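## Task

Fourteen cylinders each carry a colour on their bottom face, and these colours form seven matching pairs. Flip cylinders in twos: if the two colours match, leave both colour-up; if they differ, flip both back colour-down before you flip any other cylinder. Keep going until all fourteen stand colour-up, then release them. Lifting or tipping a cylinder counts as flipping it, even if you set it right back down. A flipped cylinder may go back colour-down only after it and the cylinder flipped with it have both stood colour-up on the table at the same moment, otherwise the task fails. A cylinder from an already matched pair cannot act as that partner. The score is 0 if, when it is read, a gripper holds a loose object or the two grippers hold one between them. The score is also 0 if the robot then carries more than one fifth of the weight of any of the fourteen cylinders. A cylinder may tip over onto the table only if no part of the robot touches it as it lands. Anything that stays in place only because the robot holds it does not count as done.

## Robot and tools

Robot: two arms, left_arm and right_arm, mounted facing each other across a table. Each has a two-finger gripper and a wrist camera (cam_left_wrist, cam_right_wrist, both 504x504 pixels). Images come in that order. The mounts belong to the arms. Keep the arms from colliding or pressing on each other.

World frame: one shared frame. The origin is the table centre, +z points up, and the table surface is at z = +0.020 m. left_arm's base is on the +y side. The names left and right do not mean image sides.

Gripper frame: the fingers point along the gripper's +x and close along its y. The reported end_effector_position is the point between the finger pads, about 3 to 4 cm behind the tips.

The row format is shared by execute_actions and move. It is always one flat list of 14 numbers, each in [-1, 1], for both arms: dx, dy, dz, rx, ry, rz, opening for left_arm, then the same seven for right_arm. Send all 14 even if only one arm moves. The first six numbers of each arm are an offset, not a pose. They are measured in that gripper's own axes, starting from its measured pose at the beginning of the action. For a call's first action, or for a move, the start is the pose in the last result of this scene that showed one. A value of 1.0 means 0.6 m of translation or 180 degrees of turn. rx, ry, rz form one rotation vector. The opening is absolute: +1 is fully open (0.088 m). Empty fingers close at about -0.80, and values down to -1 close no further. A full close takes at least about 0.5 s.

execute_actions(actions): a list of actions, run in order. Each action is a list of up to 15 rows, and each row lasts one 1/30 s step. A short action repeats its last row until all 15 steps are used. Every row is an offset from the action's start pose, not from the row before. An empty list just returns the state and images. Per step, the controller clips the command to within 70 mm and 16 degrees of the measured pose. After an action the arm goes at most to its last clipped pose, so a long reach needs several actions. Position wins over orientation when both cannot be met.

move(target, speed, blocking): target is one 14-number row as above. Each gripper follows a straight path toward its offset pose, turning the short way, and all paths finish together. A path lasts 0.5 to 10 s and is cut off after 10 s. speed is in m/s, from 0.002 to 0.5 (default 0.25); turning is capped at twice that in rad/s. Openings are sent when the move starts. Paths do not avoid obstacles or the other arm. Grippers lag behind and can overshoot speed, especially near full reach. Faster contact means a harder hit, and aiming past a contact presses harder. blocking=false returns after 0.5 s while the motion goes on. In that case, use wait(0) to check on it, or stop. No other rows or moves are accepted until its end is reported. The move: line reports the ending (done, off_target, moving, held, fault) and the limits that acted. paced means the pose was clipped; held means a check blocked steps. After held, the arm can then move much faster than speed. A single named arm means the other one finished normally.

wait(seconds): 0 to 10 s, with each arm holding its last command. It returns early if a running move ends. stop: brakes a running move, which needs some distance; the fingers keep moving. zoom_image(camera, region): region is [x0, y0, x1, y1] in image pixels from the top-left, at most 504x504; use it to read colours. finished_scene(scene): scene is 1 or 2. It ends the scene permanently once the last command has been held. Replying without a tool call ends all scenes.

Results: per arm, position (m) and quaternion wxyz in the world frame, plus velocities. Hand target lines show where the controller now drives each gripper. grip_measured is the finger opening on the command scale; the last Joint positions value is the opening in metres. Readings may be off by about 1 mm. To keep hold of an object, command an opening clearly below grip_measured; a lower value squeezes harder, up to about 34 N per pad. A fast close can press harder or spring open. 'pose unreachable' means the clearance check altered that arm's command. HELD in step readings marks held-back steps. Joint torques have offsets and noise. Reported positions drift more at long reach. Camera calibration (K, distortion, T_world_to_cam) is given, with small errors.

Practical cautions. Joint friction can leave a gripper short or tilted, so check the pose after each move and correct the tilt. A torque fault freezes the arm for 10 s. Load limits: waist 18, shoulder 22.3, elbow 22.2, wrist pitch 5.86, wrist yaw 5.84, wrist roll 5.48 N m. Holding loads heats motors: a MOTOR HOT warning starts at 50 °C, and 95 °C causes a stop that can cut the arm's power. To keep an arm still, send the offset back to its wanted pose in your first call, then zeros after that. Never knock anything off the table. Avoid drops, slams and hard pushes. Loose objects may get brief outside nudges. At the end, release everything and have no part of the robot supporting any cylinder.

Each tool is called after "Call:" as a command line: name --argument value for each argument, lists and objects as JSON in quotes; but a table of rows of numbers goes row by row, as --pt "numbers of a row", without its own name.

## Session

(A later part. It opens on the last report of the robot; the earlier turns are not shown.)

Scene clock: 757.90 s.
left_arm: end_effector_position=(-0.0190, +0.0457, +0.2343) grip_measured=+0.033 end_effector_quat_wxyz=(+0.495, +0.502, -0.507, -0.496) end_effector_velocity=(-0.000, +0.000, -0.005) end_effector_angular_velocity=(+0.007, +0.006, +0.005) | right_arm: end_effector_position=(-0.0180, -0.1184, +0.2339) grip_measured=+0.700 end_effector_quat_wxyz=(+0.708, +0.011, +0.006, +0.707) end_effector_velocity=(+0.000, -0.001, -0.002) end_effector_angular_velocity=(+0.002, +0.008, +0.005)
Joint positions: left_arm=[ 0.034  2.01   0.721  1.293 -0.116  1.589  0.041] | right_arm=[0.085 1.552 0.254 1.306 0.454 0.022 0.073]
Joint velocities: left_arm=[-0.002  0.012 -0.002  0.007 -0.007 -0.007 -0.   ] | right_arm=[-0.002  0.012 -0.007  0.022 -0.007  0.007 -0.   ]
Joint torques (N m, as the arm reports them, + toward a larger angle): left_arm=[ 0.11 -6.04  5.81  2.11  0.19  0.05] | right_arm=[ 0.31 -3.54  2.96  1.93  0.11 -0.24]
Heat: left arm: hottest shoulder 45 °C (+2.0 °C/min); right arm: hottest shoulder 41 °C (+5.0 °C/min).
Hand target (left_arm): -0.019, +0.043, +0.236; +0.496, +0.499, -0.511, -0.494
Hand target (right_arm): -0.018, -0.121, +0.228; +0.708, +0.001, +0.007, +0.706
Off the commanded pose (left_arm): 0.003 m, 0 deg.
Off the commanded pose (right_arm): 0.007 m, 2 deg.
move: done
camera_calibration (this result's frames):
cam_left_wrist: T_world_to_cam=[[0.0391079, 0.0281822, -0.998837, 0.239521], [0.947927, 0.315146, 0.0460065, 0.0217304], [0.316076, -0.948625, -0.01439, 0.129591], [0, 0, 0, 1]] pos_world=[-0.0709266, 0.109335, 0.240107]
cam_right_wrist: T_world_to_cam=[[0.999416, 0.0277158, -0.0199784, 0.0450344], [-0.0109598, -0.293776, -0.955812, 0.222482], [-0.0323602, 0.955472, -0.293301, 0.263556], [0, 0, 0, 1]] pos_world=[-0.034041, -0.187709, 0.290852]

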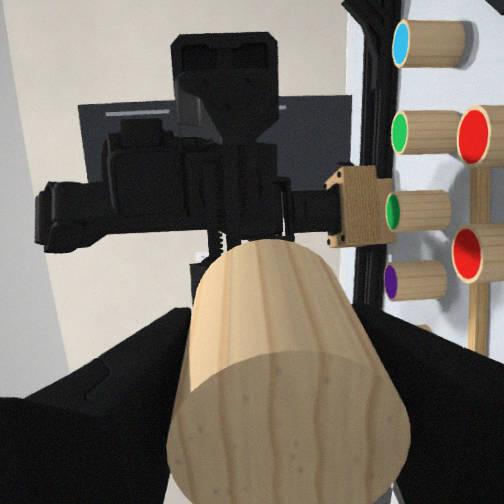

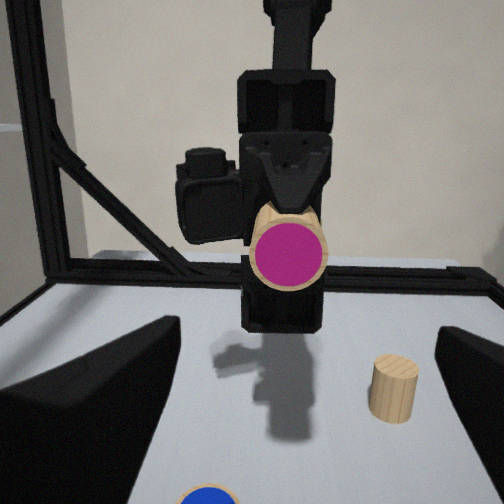

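Call:
move --target '[0,0,0,0,0,0,-0.35,0.202,0.002,-0.0045,-0.007,0.002,0,0.7]' --speed 0.12

Scene clock: 760.63 s.
left_arm: end_effector_position=(-0.0191, +0.0457, +0.2339) grip_measured=+0.033 end_effector_quat_wxyz=(+0.495, +0.502, -0.507, -0.496) end_effector_velocity=(+0.000, +0.001, -0.004) end_effector_angular_velocity=(+0.022, +0.005, +0.005) | right_arm: end_effector_position=(-0.0194, -0.0004, +0.2349) grip_measured=+0.700 end_effector_quat_wxyz=(+0.708, +0.006, +0.001, +0.707) end_effector_velocity=(-0.000, +0.001, -0.002) end_effector_angular_velocity=(-0.007, -0.009, +0.005)
Joint positions: left_arm=[ 0.034  2.011  0.721  1.294 -0.116  1.589  0.041] | right_arm=[-0.075  1.891  0.699  1.199  0.295  0.009  0.073]
Joint velocities: left_arm=[-0.002 -0.002 -0.002 -0.022 -0.007 -0.007  0.001] | right_arm=[-0.002  0.002  0.002 -0.007 -0.007 -0.007 -0.   ]
Joint torques (N m, as the arm reports them, + toward a larger angle): left_arm=[-0.12 -6.91  4.93  1.7   0.01 -0.04] | right_arm=[-0.25 -6.24  6.13  1.68 -0.1  -0.18]
Heat: left arm: hottest shoulder 45 °C (+2.0 °C/min); right arm: hottest shoulder 40 °C (+4.0 °C/min).
Hand target (left_arm): -0.019, +0.046, +0.234; +0.495, +0.502, -0.507, -0.496
Hand target (right_arm): -0.019, +0.003, +0.232; +0.707, +0.001, +0.000, +0.707
Off the commanded pose (left_arm): 0.000 m, 0 deg.
Off the commanded pose (right_arm): 0.004 m, 1 deg.
move: done
camera_calibration (this result's frames):
cam_left_wrist: T_world_to_cam=[[0.0391667, 0.0285453, -0.998825, 0.239151], [0.948045, 0.314767, 0.0461712, 0.0217921], [0.315715, -0.94874, -0.0147338, 0.129662], [0, 0, 0, 1]] pos_world=[-0.0709629, 0.109329, 0.239774]
cam_right_wrist: T_world_to_cam=[[0.999604, 0.02762, -0.00538895, 0.0397752], [0.00296245, -0.293719, -0.955887, 0.258362], [-0.0279844, 0.955493, -0.293685, 0.151228], [0, 0, 0, 1]] pos_world=[-0.0362928, -0.0697099, 0.291592]

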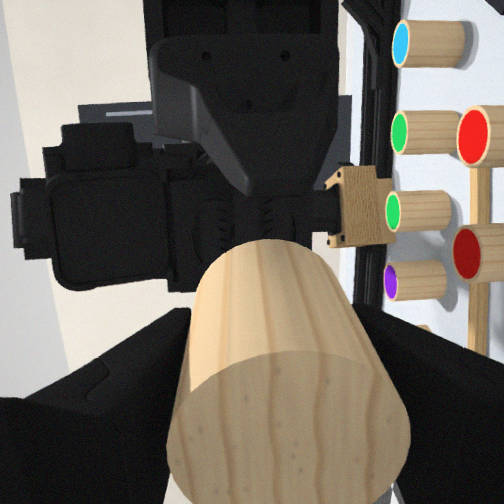

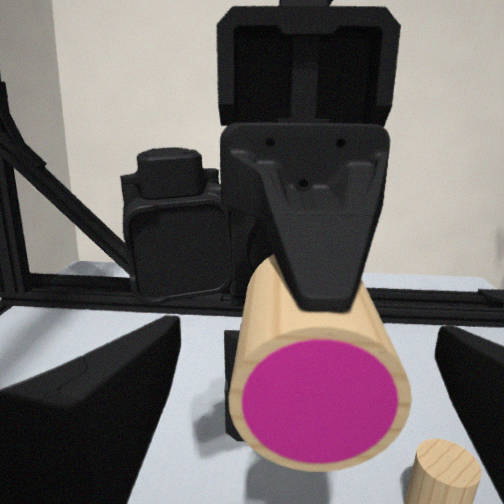

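Call:
execute_actions --actions '[[[0,0,0,0,0,0,-0.35,0,0,0,0,0,0,-0.35]],[[0,0,0,0,0,0,-0.35,0,0,0,0,0,0,-0.35]],[[0,0,0,0,0,0,0.6,0,0,0,0,0,0,-0.35]]]'

Call:
move --target '[-0.08,0,0,0,0,0,0.6,-0.15,0,0,-0.004,0,0,-0.35]' --speed 0.2

Call:
move --target '[-0.066,-0.158,-0.191,0,0,-0.495,0.45,0.044,-0.47,-0.14,0,0.507,0,-0.35]' --speed 0.4

Scene clock: 764.77 s.
left_arm: end_effector_position=(-0.0191, +0.0457, +0.2339) grip_measured=+0.592 end_effector_quat_wxyz=(+0.495, +0.502, -0.507, -0.497) end_effector_velocity=(+0.002, +0.000, -0.004) end_effector_angular_velocity=(+0.022, -0.010, +0.010) | right_arm: end_effector_position=(-0.0191, -0.0001, +0.2348) grip_measured=+0.026 end_effector_quat_wxyz=(+0.708, +0.006, +0.001, +0.706) end_effector_velocity=(+0.000, -0.000, -0.007) end_effector_angular_velocity=(-0.026, -0.015, +0.005)
Joint positions: left_arm=[ 0.034  2.011  0.721  1.294 -0.115  1.589  0.068] | right_arm=[-0.076  1.892  0.7    1.198  0.295  0.008  0.04 ]
Joint velocities: left_arm=[ 0.002 -0.002 -0.002 -0.022 -0.007  0.007  0.004] | right_arm=[-0.002  0.002 -0.002 -0.022 -0.007 -0.007  0.   ]
Joint torques (N m, as the arm reports them, + toward a larger angle): left_arm=[ 0.11 -6.83  4.9   1.72  0.   -0.04] | right_arm=[ 0.05 -7.96  4.76  1.83  0.01 -0.01]
Heat: left arm: hottest shoulder 45 °C (+1.0 °C/min); right arm: hottest shoulder 40 °C (+4.0 °C/min).
Hand target (left_arm): -0.019, +0.046, +0.234; +0.495, +0.502, -0.507, -0.497
Hand target (right_arm): -0.019, -0.000, +0.235; +0.708, +0.006, +0.001, +0.706
Off the commanded pose (left_arm): 0.000 m, 0 deg.
Off the commanded pose (right_arm): 0.000 m, 0 deg.
Step readings (end_effector_position; steps 1 to 15: 1st action; 16 to 30: 2nd action; 31 to 45: 3rd action):
0: left_arm (-0.0191, +0.0457, +0.2339) | right_arm (-0.0193, -0.0001, +0.2348)
1: left_arm (-0.0191, +0.0457, +0.2339) | right_arm (-0.0193, -0.0001, +0.2348)
2: left_arm (-0.0191, +0.0457, +0.2339) | right_arm (-0.0193, -0.0001, +0.2348)
4: left_arm (-0.0191, +0.0457, +0.2339) | right_arm (-0.0193, -0.0001, +0.2348)
8: left_arm (-0.0191, +0.0457, +0.2339) | right_arm (-0.0191, -0.0001, +0.2348)
15: left_arm (-0.0191, +0.0457, +0.2339) | right_arm (-0.0191, -0.0001, +0.2348)
16: left_arm (-0.0191, +0.0457, +0.2339) | right_arm (-0.0191, -0.0001, +0.2348)
17: left_arm (-0.0191, +0.0457, +0.2339) | right_arm (-0.0191, -0.0001, +0.2348)
19: left_arm (-0.0191, +0.0457, +0.2339) | right_arm (-0.0191, -0.0001, +0.2348)
23: left_arm (-0.0191, +0.0457, +0.2339) | right_arm (-0.0191, -0.0001, +0.2348)
30: left_arm (-0.0191, +0.0457, +0.2339) | right_arm (-0.0191, -0.0001, +0.2348)
31: left_arm (-0.0191, +0.0457, +0.2339) | right_arm (-0.0191, -0.0001, +0.2348)
32: left_arm (-0.0191, +0.0457, +0.2339) | right_arm (-0.0191, -0.0001, +0.2348)
34: left_arm (-0.0191, +0.0457, +0.2339) | right_arm (-0.0191, -0.0001, +0.2348)
38: left_arm (-0.0191, +0.0457, +0.2339) | right_arm (-0.0191, -0.0001, +0.2348)
45: end_effector_position above
camera_calibration (this result's frames):
cam_left_wrist: T_world_to_cam=[[0.0391789, 0.0285302, -0.998825, 0.239154], [0.948165, 0.314405, 0.0461724, 0.0218649], [0.315353, -0.94886, -0.0147333, 0.129679], [0, 0, 0, 1]] pos_world=[-0.070996, 0.10935, 0.239774]
cam_right_wrist: T_world_to_cam=[[0.999638, 0.0264715, -0.00490993, 0.0393279], [0.00309288, -0.294073, -0.955778, 0.258349], [-0.0267448, 0.955416, -0.294048, 0.151006], [0, 0, 0, 1]] pos_world=[-0.036074, -0.0693415, 0.291521]

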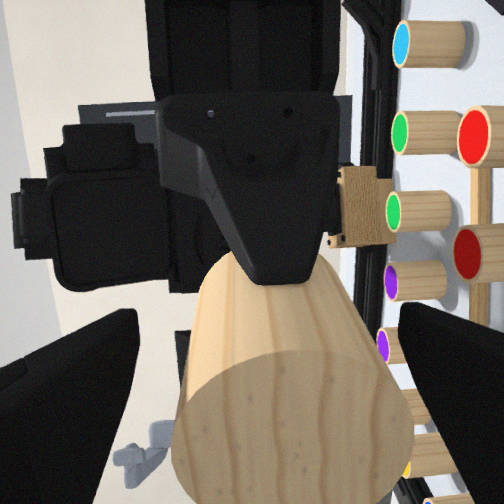

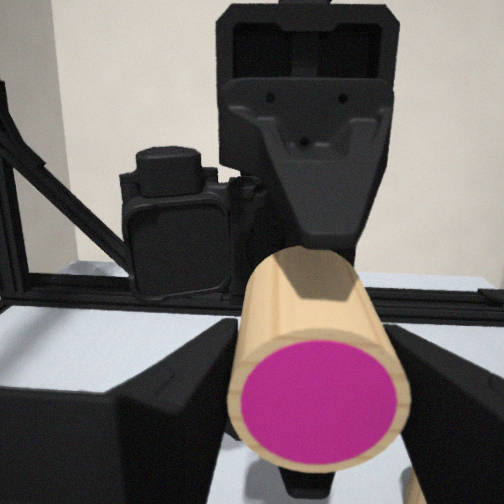

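Scene clock: 765.73 s.
left_arm: end_effector_position=(-0.0191, +0.0921, +0.2301) grip_measured=+0.600 end_effector_quat_wxyz=(+0.491, +0.503, -0.506, -0.500) end_effector_velocity=(+0.000, +0.003, -0.001) end_effector_angular_velocity=(+0.007, -0.008, +0.005) | right_arm: end_effector_position=(-0.0196, -0.0871, +0.2336) grip_measured=+0.026 end_effector_quat_wxyz=(+0.708, +0.003, -0.000, +0.706) end_effector_velocity=(-0.001, -0.003, +0.000) end_effector_angular_velocity=(+0.002, -0.021, +0.010)
Joint positions: left_arm=[ 0.016  1.914  0.524  1.384 -0.13   1.589  0.068] | right_arm=[0.033 1.655 0.366 1.293 0.404 0.002 0.04 ]
Joint velocities: left_arm=[-0.002 -0.012 -0.012 -0.007 -0.007  0.007 -0.   ] | right_arm=[ 0.002 -0.007 -0.012  0.007 -0.007 -0.022  0.   ]
Joint torques (N m, as the arm reports them, + toward a larger angle): left_arm=[-0.28 -6.88  3.7   2.   -0.2  -0.03] | right_arm=[ 0.51 -6.62  3.12  2.01  0.13 -0.17]
Heat: left arm: hottest shoulder 45 °C (+1.0 °C/min); right arm: hottest shoulder 40 °C (+4.0 °C/min).
Hand target (left_arm): -0.019, +0.094, +0.234; +0.495, +0.502, -0.507, -0.497
Hand target (right_arm): -0.019, -0.090, +0.234; +0.708, +0.002, -0.003, +0.706
Off the commanded pose (left_arm): 0.004 m, 1 deg.
Off the commanded pose (right_arm): 0.003 m, 0 deg.
move: done
camera_calibration (this result's frames):
cam_left_wrist: T_world_to_cam=[[0.0406271, 0.0381942, -0.998444, 0.233029], [0.949293, 0.310311, 0.0504976, 0.00690907], [0.311757, -0.949867, -0.0236504, 0.17567], [0, 0, 0, 1]] pos_world=[-0.0707924, 0.155819, 0.236473]
cam_right_wrist: T_world_to_cam=[[0.999639, 0.0268174, 0.00132196, 0.0407516], [0.00921291, -0.29634, -0.955038, 0.231372], [-0.0252199, 0.954706, -0.29648, 0.234287], [0, 0, 0, 1]] pos_world=[-0.0369599, -0.156203, 0.290376]

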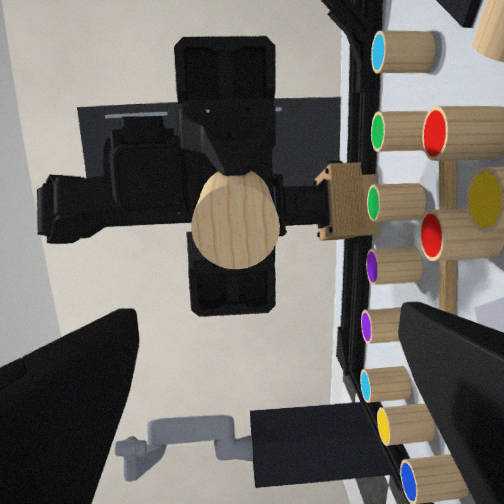

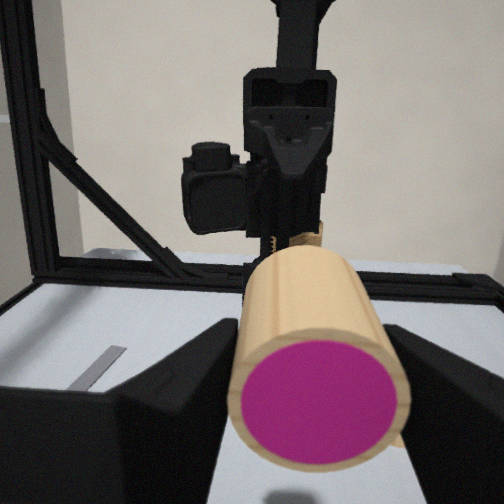

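Scene clock: 768.40 s.
left_arm: end_effector_position=(+0.0957, +0.1319, +0.1383) grip_measured=+0.450 end_effector_quat_wxyz=(+0.004, +0.711, -0.006, -0.703) end_effector_velocity=(-0.001, +0.006, -0.002) end_effector_angular_velocity=(+0.028, -0.002, +0.005) | right_arm: end_effector_position=(+0.2614, -0.0615, +0.1553) grip_measured=+0.026 end_effector_quat_wxyz=(+0.504, -0.501, +0.503, +0.491) end_effector_velocity=(-0.004, -0.004, -0.002) end_effector_angular_velocity=(-0.030, +0.022, +0.010)
Joint positions: left_arm=[ 0.342  2.1    1.518 -0.972 -0.009  1.758  0.061] | right_arm=[-0.812  2.249  1.928 -1.253  0.014 -0.428  0.04 ]
Joint velocities: left_arm=[-0.002  0.002 -0.002 -0.022 -0.007 -0.007 -0.   ] | right_arm=[ 0.002  0.012  0.012 -0.037 -0.007 -0.007 -0.   ]
Joint torques (N m, as the arm reports them, + toward a larger angle): left_arm=[ 0.11 -7.18  6.71 -0.02 -0.17  0.09] | right_arm=[-0.01 -9.25  7.04 -0.11  0.07 -0.17]
Heat: left arm: hottest shoulder 45 °C (+1.0 °C/min); right arm: hottest shoulder 40 °C (+3.0 °C/min).
Hand target (left_arm): +0.098, +0.131, +0.137; +0.003, +0.713, -0.005, -0.701
Hand target (right_arm): +0.263, -0.060, +0.151; +0.500, -0.505, +0.504, +0.490
Off the commanded pose (left_arm): 0.002 m, 1 deg.
Off the commanded pose (right_arm): 0.007 m, 1 deg.
move: done
camera_calibration (this result's frames):
cam_left_wrist: T_world_to_cam=[[0.0238087, 0.999559, 0.017751, -0.130523], [0.94262, -0.0283602, 0.33266, -0.103499], [0.333017, 0.00881222, -0.94288, 0.174186], [0, 0, 0, 1]] pos_world=[0.0426606, 0.125995, 0.200983]
cam_right_wrist: T_world_to_cam=[[0.999788, -0.0107104, -0.0176, -0.240189], [-0.00474469, -0.950988, 0.309192, -0.0713923], [-0.020049, -0.309043, -0.950837, 0.216265], [0, 0, 0, 1]] pos_world=[0.244135, -0.00363051, 0.223479]

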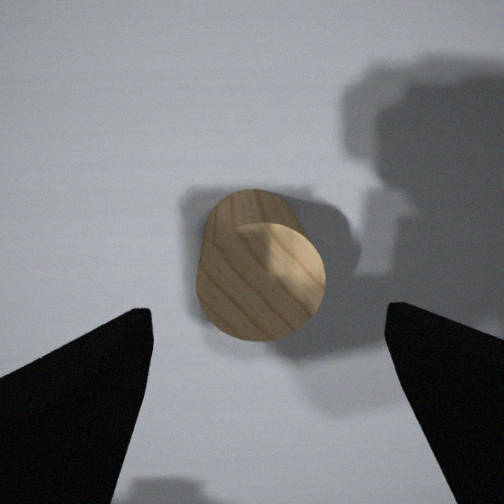

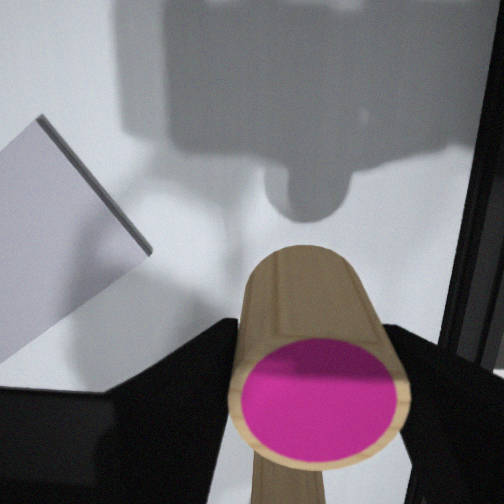

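Call:
move --target '[0.119,-0.002,0.001,0,0,0,0.45,0.129,0,0,0,0,0,-0.35]' --speed 0.07

Call:
execute_actions --actions '[[[0,0,0,0,0,0,-0.35,0,0,0,0,0,0,0.4]],[[0,0,0,0,0,0,-0.35,0,0,0,0,0,0,0.4]]]'

Call:
move --target '[-0.14,0,0,0,0,0,-0.35,-0.12,0,0,0,0,0,0.4]' --speed 0.2

Scene clock: 772.47 s.
left_arm: end_effector_position=(+0.0961, +0.1305, +0.0712) grip_measured=+0.450 end_effector_quat_wxyz=(+0.008, +0.712, -0.009, -0.702) end_effector_velocity=(-0.000, +0.003, -0.001) end_effector_angular_velocity=(+0.013, -0.005, +0.005) | right_arm: end_effector_position=(+0.2629, -0.0584, +0.0903) grip_measured=+0.025 end_effector_quat_wxyz=(+0.513, -0.498, +0.495, +0.494) end_effector_velocity=(+0.001, -0.002, +0.002) end_effector_angular_velocity=(+0.001, +0.008, -0.014)
Joint positions: left_arm=[ 0.342  2.211  1.403 -0.737 -0.009  1.758  0.061] | right_arm=[-0.812  2.296  1.743 -0.997  0.014 -0.428  0.04 ]
Joint velocities: left_arm=[-0.002  0.002 -0.002 -0.007 -0.007 -0.007 -0.   ] | right_arm=[-0.007 -0.007 -0.002 -0.007 -0.007  0.007 -0.   ]
Joint torques (N m, as the arm reports them, + toward a larger angle): left_arm=[ 0.07 -7.38  4.8   0.44  0.02  0.08] | right_arm=[-0.15 -9.16  3.65  0.88 -0.03 -0.08]
Heat: left arm: hottest shoulder 45 °C (+0.0 °C/min); right arm: hottest shoulder 41 °C (+4.0 °C/min).
Hand target (left_arm): +0.096, +0.133, +0.067; +0.004, +0.711, -0.006, -0.703
Hand target (right_arm): +0.262, -0.063, +0.078; +0.504, -0.501, +0.503, +0.491
Off the commanded pose (left_arm): 0.005 m, 1 deg.
Off the commanded pose (right_arm): 0.013 m, 1 deg.
move: off_target (right_arm)
camera_calibration (this result's frames):
cam_left_wrist: T_world_to_cam=[[0.0233918, 0.999687, 0.00887423, -0.127246], [0.941943, -0.0250131, 0.33484, -0.0821979], [0.334957, 0.000526489, -0.942233, 0.111616], [0, 0, 0, 1]] pos_world=[0.0430156, 0.125092, 0.133821]
cam_right_wrist: T_world_to_cam=[[0.99992, -0.0104328, -0.00719038, -0.243768], [-0.00792281, -0.957672, 0.287753, -0.0458829], [-0.00988811, -0.287673, -0.957678, 0.15466], [0, 0, 0, 1]] pos_world=[0.244914, -0.00199248, 0.159564]

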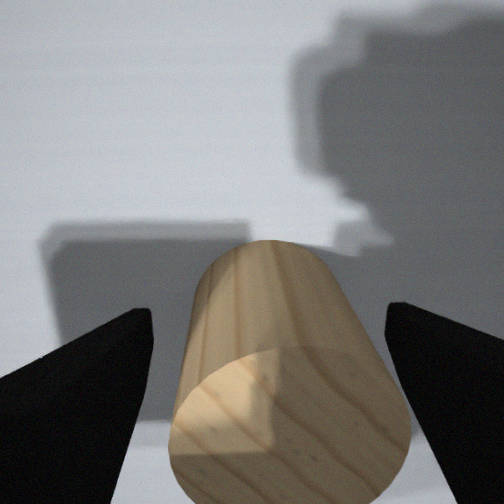

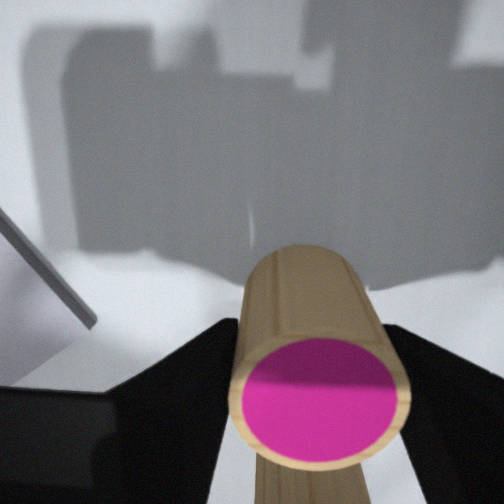

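Scene clock: 773.47 s.
left_arm: end_effector_position=(+0.0960, +0.1303, +0.0710) grip_measured=+0.035 end_effector_quat_wxyz=(+0.008, +0.712, -0.010, -0.702) end_effector_velocity=(+0.002, +0.002, +0.000) end_effector_angular_velocity=(+0.008, -0.006, +0.010) | right_arm: end_effector_position=(+0.2631, -0.0580, +0.0903) grip_measured=+0.400 end_effector_quat_wxyz=(+0.513, -0.498, +0.494, +0.494) end_effector_velocity=(-0.005, +0.000, +0.002) end_effector_angular_velocity=(+0.007, +0.021, +0.010)
Joint positions: left_arm=[ 0.342  2.211  1.403 -0.736 -0.009  1.759  0.041] | right_arm=[-0.812  2.296  1.743 -0.995  0.014 -0.428  0.059]
Joint velocities: left_arm=[ 0.002 -0.002 -0.002 -0.007 -0.007 -0.007 -0.   ] | right_arm=[ 0.002 -0.007 -0.002 -0.007 -0.022 -0.007  0.   ]
Joint torques (N m, as the arm reports them, + toward a larger angle): left_arm=[-0.14 -8.2   5.19  0.23  0.05  0.  ] | right_arm=[  0.06 -11.23   5.42   0.12  -0.03  -0.02]
Heat: left arm: hottest shoulder 45 °C (+0.0 °C/min); right arm: hottest shoulder 41 °C (+4.0 °C/min).
Hand target (left_arm): +0.096, +0.130, +0.071; +0.008, +0.712, -0.010, -0.702
Hand target (right_arm): +0.263, -0.058, +0.090; +0.513, -0.498, +0.494, +0.494
Off the commanded pose (left_arm): 0.000 m, 0 deg.
Off the commanded pose (right_arm): 0.000 m, 0 deg.
Step readings (end_effector_position; steps 1 to 15: 1st action; 16 to 30: 2nd action):
0: left_arm (+0.0961, +0.1305, +0.0712) | right_arm (+0.2629, -0.0584, +0.0903)
1: left_arm (+0.0961, +0.1305, +0.0710) | right_arm (+0.2629, -0.0584, +0.0903)
2: left_arm (+0.0961, +0.1305, +0.0710) | right_arm (+0.2629, -0.0584, +0.0903)
4: left_arm (+0.0960, +0.1303, +0.0712) | right_arm (+0.2632, -0.0578, +0.0903)
8: left_arm (+0.0960, +0.1303, +0.0710) | right_arm (+0.2632, -0.0578, +0.0903)
15: left_arm (+0.0960, +0.1303, +0.0710) | right_arm (+0.2631, -0.0580, +0.0903)
16: left_arm (+0.0960, +0.1303, +0.0710) | right_arm (+0.2631, -0.0580, +0.0903)
17: left_arm (+0.0960, +0.1303, +0.0710) | right_arm (+0.2631, -0.0580, +0.0903)
19: left_arm (+0.0960, +0.1303, +0.0710) | right_arm (+0.2631, -0.0580, +0.0903)
23: left_arm (+0.0960, +0.1303, +0.0710) | right_arm (+0.2631, -0.0580, +0.0903)
30: end_effector_position above
camera_calibration (this result's frames):
cam_left_wrist: T_world_to_cam=[[0.0241531, 0.999675, 0.00813341, -0.127041], [0.941874, -0.0254822, 0.335, -0.0819952], [0.335098, -0.000430656, -0.942183, 0.111632], [0, 0, 0, 1]] pos_world=[0.0428897, 0.124959, 0.13368]
cam_right_wrist: T_world_to_cam=[[0.999925, -0.0104211, -0.00638938, -0.244015], [-0.00815781, -0.958166, 0.286096, -0.0453415], [-0.00910353, -0.286023, -0.95818, 0.154713], [0, 0, 0, 1]] pos_world=[0.245036, -0.00173614, 0.159656]

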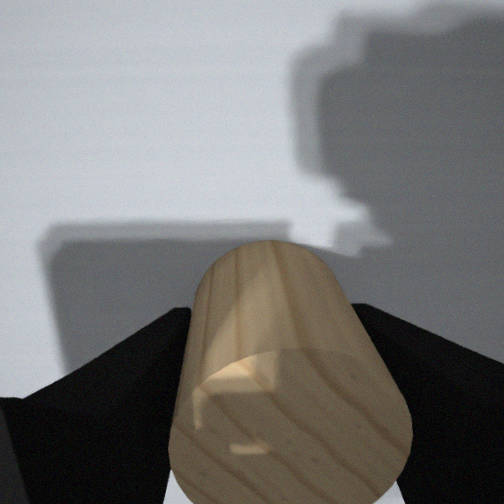

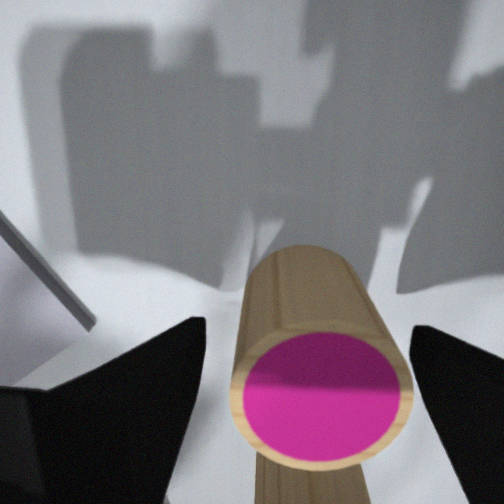

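Scene clock: 774.37 s.
left_arm: end_effector_position=(+0.0950, +0.1351, +0.1481) grip_measured=+0.034 end_effector_quat_wxyz=(+0.001, +0.711, -0.003, -0.703) end_effector_velocity=(-0.001, +0.004, +0.001) end_effector_angular_velocity=(+0.018, -0.004, +0.005) | right_arm: end_effector_position=(+0.2615, -0.0614, +0.1583) grip_measured=+0.400 end_effector_quat_wxyz=(+0.510, -0.499, +0.498, +0.493) end_effector_velocity=(+0.000, +0.000, +0.007) end_effector_angular_velocity=(-0.001, -0.008, +0.010)
Joint positions: left_arm=[ 0.341  2.082  1.532 -1.012 -0.009  1.758  0.041] | right_arm=[-0.812  2.233  1.914 -1.239  0.014 -0.428  0.059]
Joint velocities: left_arm=[-0.002 -0.002  0.002 -0.022 -0.007 -0.007 -0.   ] | right_arm=[ 0.002 -0.002  0.022 -0.022  0.007 -0.007 -0.   ]
Joint torques (N m, as the arm reports them, + toward a larger angle): left_arm=[-0.27 -9.17  6.88 -0.02  0.04 -0.11] | right_arm=[  0.19 -11.41   6.96  -0.14  -0.01   0.05]
Heat: left arm: hottest shoulder 45 °C (+0.0 °C/min); right arm: hottest shoulder 41 °C (+5.1 °C/min).
Hand target (left_arm): +0.095, +0.132, +0.155; +0.008, +0.712, -0.009, -0.702
Hand target (right_arm): +0.262, -0.059, +0.162; +0.513, -0.498, +0.495, +0.494
Off the commanded pose (left_arm): 0.007 m, 1 deg.
Off the commanded pose (right_arm): 0.005 m, 1 deg.
move: done
camera_calibration (this result's frames):
cam_left_wrist: T_world_to_cam=[[0.024209, 0.999377, 0.0256652, -0.135003], [0.942973, -0.0313531, 0.331389, -0.105485], [0.331987, 0.016179, -0.943145, 0.182811], [0, 0, 0, 1]] pos_world=[0.0420466, 0.128654, 0.210838]
cam_right_wrist: T_world_to_cam=[[0.999884, -0.0105082, -0.0110348, -0.241275], [-0.00677594, -0.95526, 0.29569, -0.0697243], [-0.0136483, -0.295581, -0.95522, 0.218987], [0, 0, 0, 1]] pos_world=[0.243764, -0.00441171, 0.227135]

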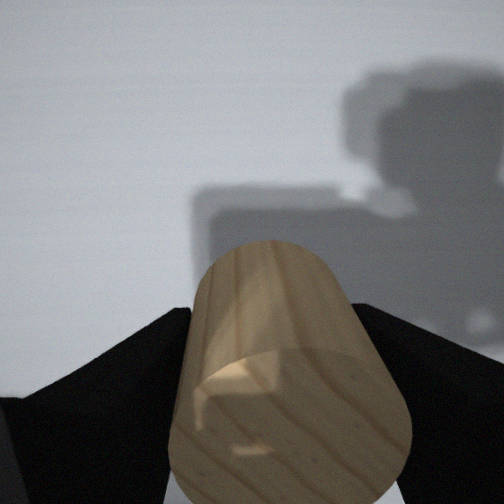

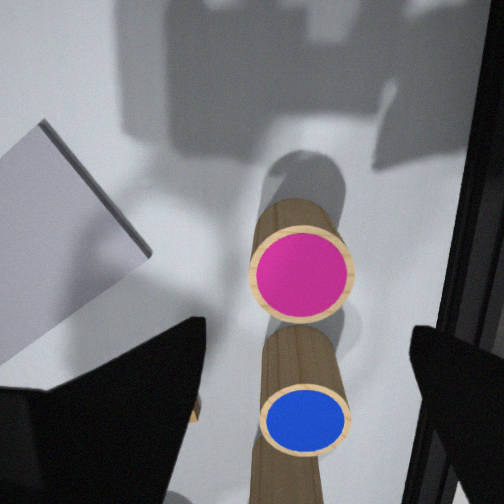

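Call:
move --target '[-0.142,0.1535,0.187,0,0,0.501,-0.35,-0.12,0.465,-0.098,0,-0.494,0,0.7]' --speed 0.4

Scene clock: 779.37 s.
left_arm: end_effector_position=(-0.0185, +0.0473, +0.2311) grip_measured=+0.033 end_effector_quat_wxyz=(+0.494, +0.499, -0.506, -0.501) end_effector_velocity=(-0.000, -0.001, -0.003) end_effector_angular_velocity=(+0.003, +0.007, +0.005) | right_arm: end_effector_position=(-0.0192, -0.1169, +0.2328) grip_measured=+0.700 end_effector_quat_wxyz=(+0.710, +0.005, +0.003, +0.704) end_effector_velocity=(+0.000, -0.001, -0.003) end_effector_angular_velocity=(-0.002, -0.038, +0.005)
Joint positions: left_arm=[ 0.039  2.014  0.712  1.301 -0.103  1.58   0.041] | right_arm=[0.09  1.561 0.262 1.301 0.466 0.011 0.073]
Joint velocities: left_arm=[-0.002  0.012  0.002  0.007 -0.007 -0.007 -0.   ] | right_arm=[-0.002  0.017 -0.007  0.022 -0.007 -0.037  0.   ]
Joint torques (N m, as the arm reports them, + toward a larger angle): left_arm=[-0.24 -6.19  5.9   2.16 -0.21  0.04] | right_arm=[ 0.33 -3.92  3.09  1.95  0.15 -0.16]
Heat: left arm: hottest shoulder 46 °C (+1.0 °C/min); right arm: hottest shoulder 42 °C (+5.1 °C/min).
Hand target (left_arm): -0.019, +0.045, +0.233; +0.496, +0.498, -0.508, -0.497
Hand target (right_arm): -0.019, -0.119, +0.227; +0.710, -0.006, +0.004, +0.704
Off the commanded pose (left_arm): 0.004 m, 1 deg.
Off the commanded pose (right_arm): 0.008 m, 2 deg.
move: done
camera_calibration (this result's frames):
cam_left_wrist: T_world_to_cam=[[0.0315819, 0.0329024, -0.998959, 0.235921], [0.95076, 0.307314, 0.0401799, 0.022695], [0.308316, -0.951039, -0.0215768, 0.132517], [0, 0, 0, 1]] pos_world=[-0.0698854, 0.111292, 0.237622]
cam_right_wrist: T_world_to_cam=[[0.999746, 0.0215004, -0.0067426, 0.0423382], [-0.00001983, -0.298395, -0.954443, 0.221272], [-0.0225329, 0.9542, -0.298318, 0.26293], [0, 0, 0, 1]] pos_world=[-0.0363985, -0.185772, 0.289914]

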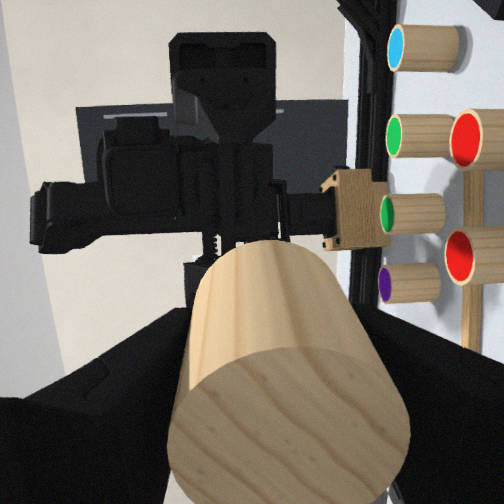

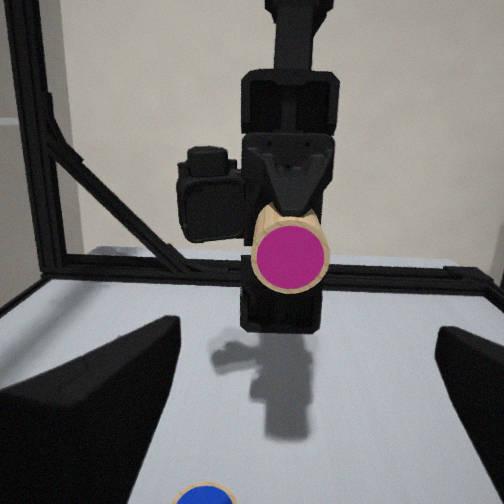

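Call:
move --target '[0,0,0,0,0,0,-0.35,0.202,0.001,-0.007,-0.004,0,0.002,0.7]' --speed 0.12

Scene clock: 781.83 s.
left_arm: end_effector_position=(-0.0185, +0.0472, +0.2310) grip_measured=+0.033 end_effector_quat_wxyz=(+0.494, +0.499, -0.506, -0.501) end_effector_velocity=(+0.002, +0.000, -0.001) end_effector_angular_velocity=(+0.007, +0.006, +0.010) | right_arm: end_effector_position=(-0.0191, +0.0012, +0.2318) grip_measured=+0.700 end_effector_quat_wxyz=(+0.708, +0.005, -0.001, +0.706) end_effector_velocity=(-0.003, +0.002, -0.005) end_effector_angular_velocity=(-0.021, -0.014, +0.019)
Joint positions: left_arm=[ 0.039  2.015  0.713  1.302 -0.103  1.581  0.041] | right_arm=[-0.077  1.908  0.703  1.214  0.293  0.004  0.073]
Joint velocities: left_arm=[ 0.002 -0.002 -0.002 -0.007 -0.007 -0.007  0.   ] | right_arm=[-0.002  0.007  0.007 -0.022 -0.022 -0.007 -0.   ]
Joint torques (N m, as the arm reports them, + toward a larger angle): left_arm=[-0.08 -6.92  4.82  1.69  0.   -0.06] | right_arm=[ 0.03 -6.59  5.85  1.55 -0.12 -0.17]
Heat: left arm: hottest shoulder 45 °C (+0.0 °C/min); right arm: hottest shoulder 41 °C (+4.0 °C/min).
Hand target (left_arm): -0.019, +0.047, +0.231; +0.494, +0.499, -0.506, -0.501
Hand target (right_arm): -0.019, +0.004, +0.229; +0.708, +0.000, -0.001, +0.707
Off the commanded pose (left_arm): 0.000 m, 0 deg.
Off the commanded pose (right_arm): 0.004 m, 1 deg.
move: done
camera_calibration (this result's frames):
cam_left_wrist: T_world_to_cam=[[0.0319181, 0.0325185, -0.998961, 0.235898], [0.950746, 0.307329, 0.0403818, 0.0226903], [0.308323, -0.951048, -0.0211075, 0.132319], [0, 0, 0, 1]] pos_world=[-0.0698991, 0.111197, 0.23753]
cam_right_wrist: T_world_to_cam=[[0.999629, 0.0272083, -0.00119823, 0.038404], [0.00681038, -0.292327, -0.956294, 0.256084], [-0.0263694, 0.955931, -0.292404, 0.148563], [0, 0, 0, 1]] pos_world=[-0.0362163, -0.0682012, 0.288378]

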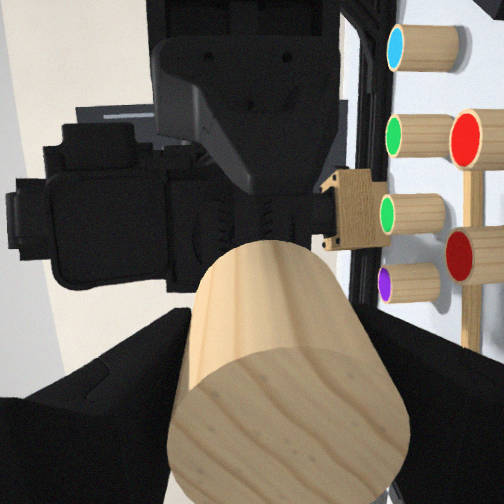

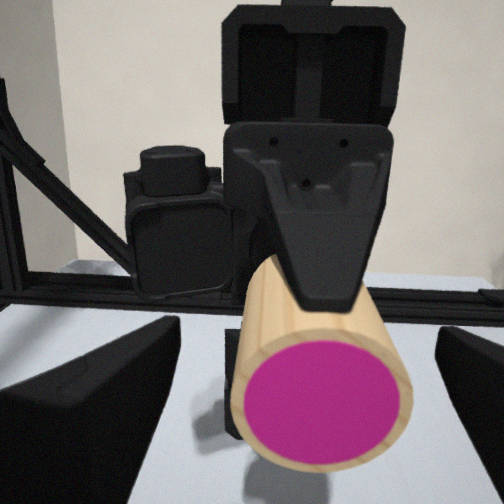

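Call:
execute_actions --actions '[[[0,0,0,0,0,0,-0.35,0,0,0,0,0,0,-0.35]],[[0,0,0,0,0,0,-0.35,0,0,0,0,0,0,-0.35]],[[0,0,0,0,0,0,0.6,0,0,0,0,0,0,-0.35]]]'

Call:
move --target '[-0.08,0,0,0,0,0,0.6,-0.15,0,0,-0.003,0,0,-0.35]' --speed 0.2

Call:
move --target '[-0.177,-0.11,0.2,0,0,-0.495,0.6,0.113,-0.066,-0.13,0,0.508,0,-0.35]' --speed 0.4

Scene clock: 787.07 s.
left_arm: end_effector_position=(-0.0187, +0.0473, +0.2309) grip_measured=+0.592 end_effector_quat_wxyz=(+0.494, +0.499, -0.506, -0.502) end_effector_velocity=(+0.000, +0.002, -0.003) end_effector_angular_velocity=(+0.012, +0.021, +0.005) | right_arm: end_effector_position=(-0.0187, +0.0015, +0.2318) grip_measured=+0.026 end_effector_quat_wxyz=(+0.708, +0.005, -0.001, +0.706) end_effector_velocity=(+0.000, -0.000, -0.001) end_effector_angular_velocity=(-0.007, -0.009, +0.005)
Joint positions: left_arm=[ 0.039  2.015  0.712  1.302 -0.103  1.58   0.068] | right_arm=[-0.078  1.909  0.704  1.214  0.294  0.004  0.04 ]
Joint velocities: left_arm=[-0.002 -0.002 -0.007 -0.007 -0.007 -0.022  0.004] | right_arm=[-0.002 -0.002 -0.002 -0.007 -0.007 -0.007  0.   ]
Joint torques (N m, as the arm reports them, + toward a larger angle): left_arm=[-0.12 -6.75  4.73  1.73 -0.02 -0.06] | right_arm=[ 0.05 -8.    4.72  1.81  0.    0.  ]
Heat: left arm: hottest shoulder 45 °C (+0.0 °C/min); right arm: hottest shoulder 41 °C (+4.0 °C/min).
Hand target (left_arm): -0.019, +0.047, +0.231; +0.494, +0.499, -0.506, -0.502
Hand target (right_arm): -0.019, +0.001, +0.232; +0.708, +0.005, -0.001, +0.706
Off the commanded pose (left_arm): 0.000 m, 0 deg.
Off the commanded pose (right_arm): 0.000 m, 0 deg.
Step readings (end_effector_position; steps 1 to 15: 1st action; 16 to 30: 2nd action; 31 to 45: 3rd action):
0: left_arm (-0.0185, +0.0473, +0.2309) | right_arm (-0.0190, +0.0014, +0.2318)
1: left_arm (-0.0185, +0.0473, +0.2309) | right_arm (-0.0190, +0.0014, +0.2318)
2: left_arm (-0.0185, +0.0473, +0.2309) | right_arm (-0.0190, +0.0014, +0.2318)
4: left_arm (-0.0185, +0.0473, +0.2309) | right_arm (-0.0190, +0.0014, +0.2318)
8: left_arm (-0.0187, +0.0473, +0.2309) | right_arm (-0.0187, +0.0015, +0.2318)
15: left_arm (-0.0187, +0.0473, +0.2309) | right_arm (-0.0187, +0.0015, +0.2318)
16: left_arm (-0.0187, +0.0473, +0.2309) | right_arm (-0.0187, +0.0015, +0.2318)
17: left_arm (-0.0187, +0.0473, +0.2309) | right_arm (-0.0187, +0.0015, +0.2318)
19: left_arm (-0.0187, +0.0473, +0.2309) | right_arm (-0.0187, +0.0015, +0.2318)
23: left_arm (-0.0187, +0.0473, +0.2309) | right_arm (-0.0187, +0.0015, +0.2318)
30: left_arm (-0.0187, +0.0473, +0.2309) | right_arm (-0.0187, +0.0015, +0.2318)
31: left_arm (-0.0187, +0.0473, +0.2309) | right_arm (-0.0187, +0.0015, +0.2318)
32: left_arm (-0.0187, +0.0473, +0.2309) | right_arm (-0.0187, +0.0015, +0.2318)
34: left_arm (-0.0187, +0.0473, +0.2309) | right_arm (-0.0187, +0.0015, +0.2318)
38: left_arm (-0.0187, +0.0473, +0.2309) | right_arm (-0.0187, +0.0015, +0.2318)
45: end_effector_position above
camera_calibration (this result's frames):
cam_left_wrist: T_world_to_cam=[[0.0315944, 0.0328904, -0.998959, 0.235747], [0.950877, 0.306951, 0.0401799, 0.0228939], [0.307953, -0.951157, -0.0215768, 0.132569], [0, 0, 0, 1]] pos_world=[-0.0700427, 0.111313, 0.237442]
cam_right_wrist: T_world_to_cam=[[0.99966, 0.0260642, -0.00120146, 0.0380702], [0.00647276, -0.292336, -0.956294, 0.256159], [-0.0252763, 0.95596, -0.292405, 0.148276], [0, 0, 0, 1]] pos_world=[-0.0359675, -0.0678543, 0.288366]

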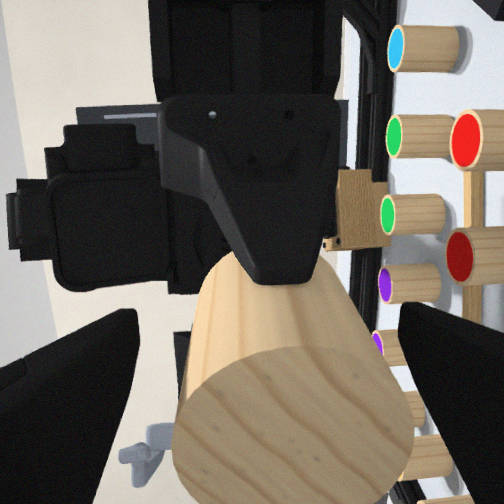

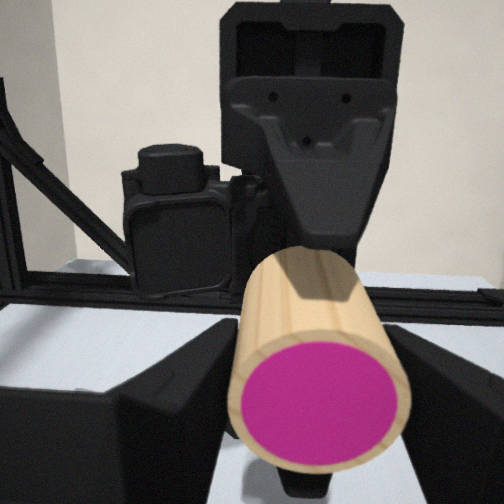

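Scene clock: 788.03 s.
left_arm: end_effector_position=(-0.0183, +0.0937, +0.2273) grip_measured=+0.600 end_effector_quat_wxyz=(+0.490, +0.501, -0.505, -0.505) end_effector_velocity=(+0.002, +0.002, +0.000) end_effector_angular_velocity=(-0.002, +0.007, +0.020) | right_arm: end_effector_position=(-0.0192, -0.0856, +0.2300) grip_measured=+0.026 end_effector_quat_wxyz=(+0.708, +0.002, -0.001, +0.706) end_effector_velocity=(+0.001, -0.003, -0.001) end_effector_angular_velocity=(-0.007, -0.010, +0.005)
Joint positions: left_arm=[ 0.022  1.919  0.516  1.392 -0.116  1.58   0.068] | right_arm=[0.029 1.681 0.367 1.319 0.4   0.001 0.04 ]
Joint velocities: left_arm=[-0.002 -0.002 -0.007  0.007 -0.022 -0.007 -0.   ] | right_arm=[-0.002 -0.012 -0.012 -0.007 -0.007 -0.007 -0.   ]
Joint torques (N m, as the arm reports them, + toward a larger angle): left_arm=[-0.35 -6.87  3.6   2.02 -0.2  -0.06] | right_arm=[ 0.22 -6.72  2.96  2.03  0.14 -0.17]
Heat: left arm: hottest shoulder 45 °C (+0.0 °C/min); right arm: hottest shoulder 41 °C (+4.0 °C/min).
Hand target (left_arm): -0.018, +0.095, +0.231; +0.494, +0.499, -0.506, -0.502
Hand target (right_arm): -0.019, -0.088, +0.231; +0.708, +0.002, -0.004, +0.706
Off the commanded pose (left_arm): 0.004 m, 1 deg.
Off the commanded pose (right_arm): 0.003 m, 0 deg.
move: done
camera_calibration (this result's frames):
cam_left_wrist: T_world_to_cam=[[0.0330632, 0.0425842, -0.998546, 0.229617], [0.951984, 0.302906, 0.0444393, 0.00791252], [0.304357, -0.952069, -0.0305245, 0.178534], [0, 0, 0, 1]] pos_world=[-0.0694625, 0.157801, 0.234381]
cam_right_wrist: T_world_to_cam=[[0.999647, 0.0264286, 0.00272347, 0.0399613], [0.010428, -0.296006, -0.955129, 0.228425], [-0.0244365, 0.95482, -0.296177, 0.231737], [0, 0, 0, 1]] pos_world=[-0.0366663, -0.154709, 0.286702]

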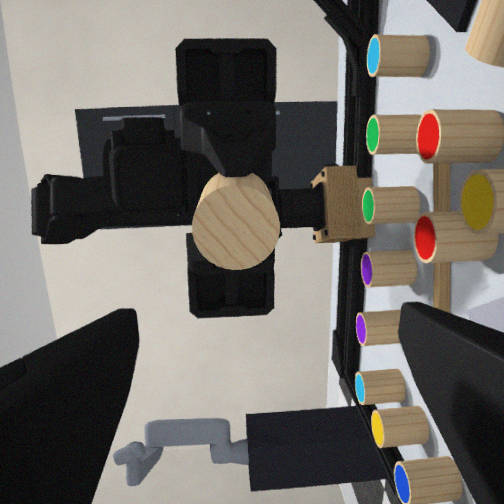

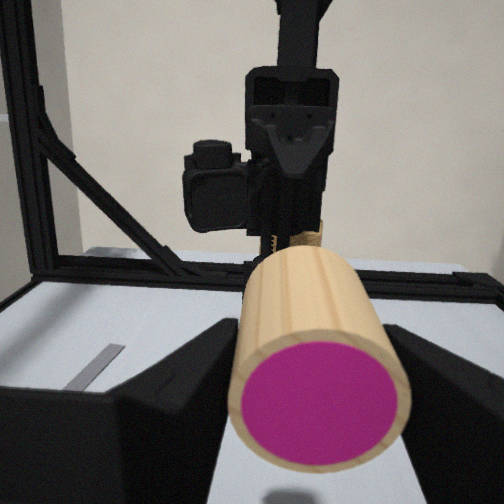

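Scene clock: 790.70 s.
left_arm: end_effector_position=(-0.1338, +0.2026, +0.1606) grip_measured=+0.600 end_effector_quat_wxyz=(-0.003, +0.710, -0.006, -0.704) end_effector_velocity=(+0.003, -0.003, -0.001) end_effector_angular_velocity=(-0.012, -0.019, +0.010) | right_arm: end_effector_position=(+0.0205, -0.0187, +0.1561) grip_measured=+0.024 end_effector_quat_wxyz=(+0.503, -0.502, +0.504, +0.491) end_effector_velocity=(-0.000, +0.001, -0.000) end_effector_angular_velocity=(-0.004, +0.007, +0.019)
Joint positions: left_arm=[-0.304  1.935  1.367 -1.003 -0.01   1.122  0.068] | right_arm=[-0.247  2.27   1.967 -1.28   0.009  0.135  0.04 ]
Joint velocities: left_arm=[ 0.002  0.002 -0.002  0.007 -0.022 -0.007  0.   ] | right_arm=[-0.002  0.007  0.012 -0.007 -0.007 -0.022 -0.   ]
Joint torques (N m, as the arm reports them, + toward a larger angle): left_arm=[-0.18 -6.42  6.87  0.04  0.24 -0.07] | right_arm=[-0.11 -9.6   7.11 -0.13 -0.12 -0.18]
Heat: left arm: hottest shoulder 45 °C (+0.0 °C/min); right arm: hottest shoulder 41 °C (+3.0 °C/min).
Hand target (left_arm): -0.136, +0.202, +0.160; -0.004, +0.708, -0.004, -0.706
Hand target (right_arm): +0.021, -0.017, +0.152; +0.499, -0.505, +0.505, +0.491
Off the commanded pose (left_arm): 0.002 m, 0 deg.
Off the commanded pose (right_arm): 0.004 m, 1 deg.
move: done
camera_calibration (this result's frames):
cam_left_wrist: T_world_to_cam=[[0.033815, 0.999053, 0.0273647, -0.196243], [0.943172, -0.0409562, 0.329771, 0.110454], [0.33058, 0.0146584, -0.943664, 0.269634], [0, 0, 0, 1]] pos_world=[-0.186677, 0.196628, 0.22339]
cam_right_wrist: T_world_to_cam=[[0.999784, -0.00920373, -0.0186114, 0.00137372], [-0.00296094, -0.950423, 0.310946, -0.0323083], [-0.0205506, -0.310824, -0.950245, 0.225369], [0, 0, 0, 1]] pos_world=[0.00316237, 0.0393561, 0.224228]

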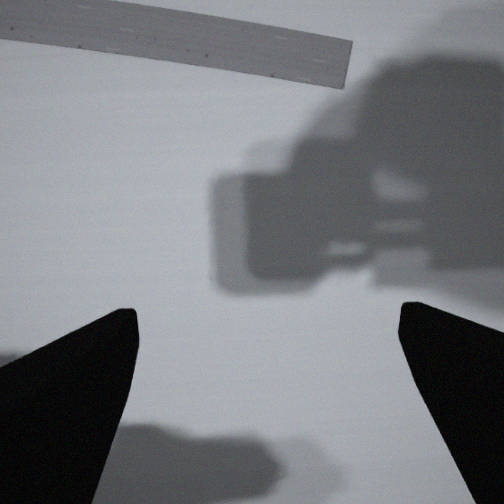

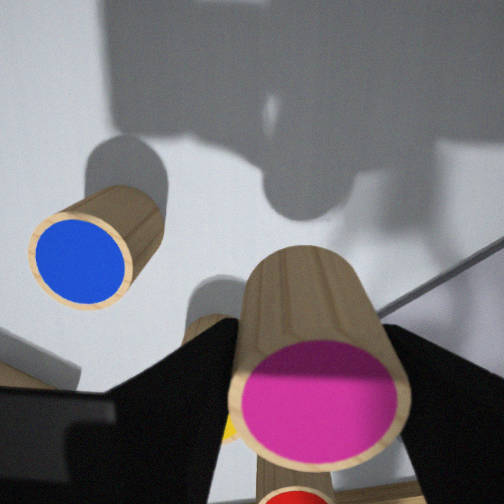

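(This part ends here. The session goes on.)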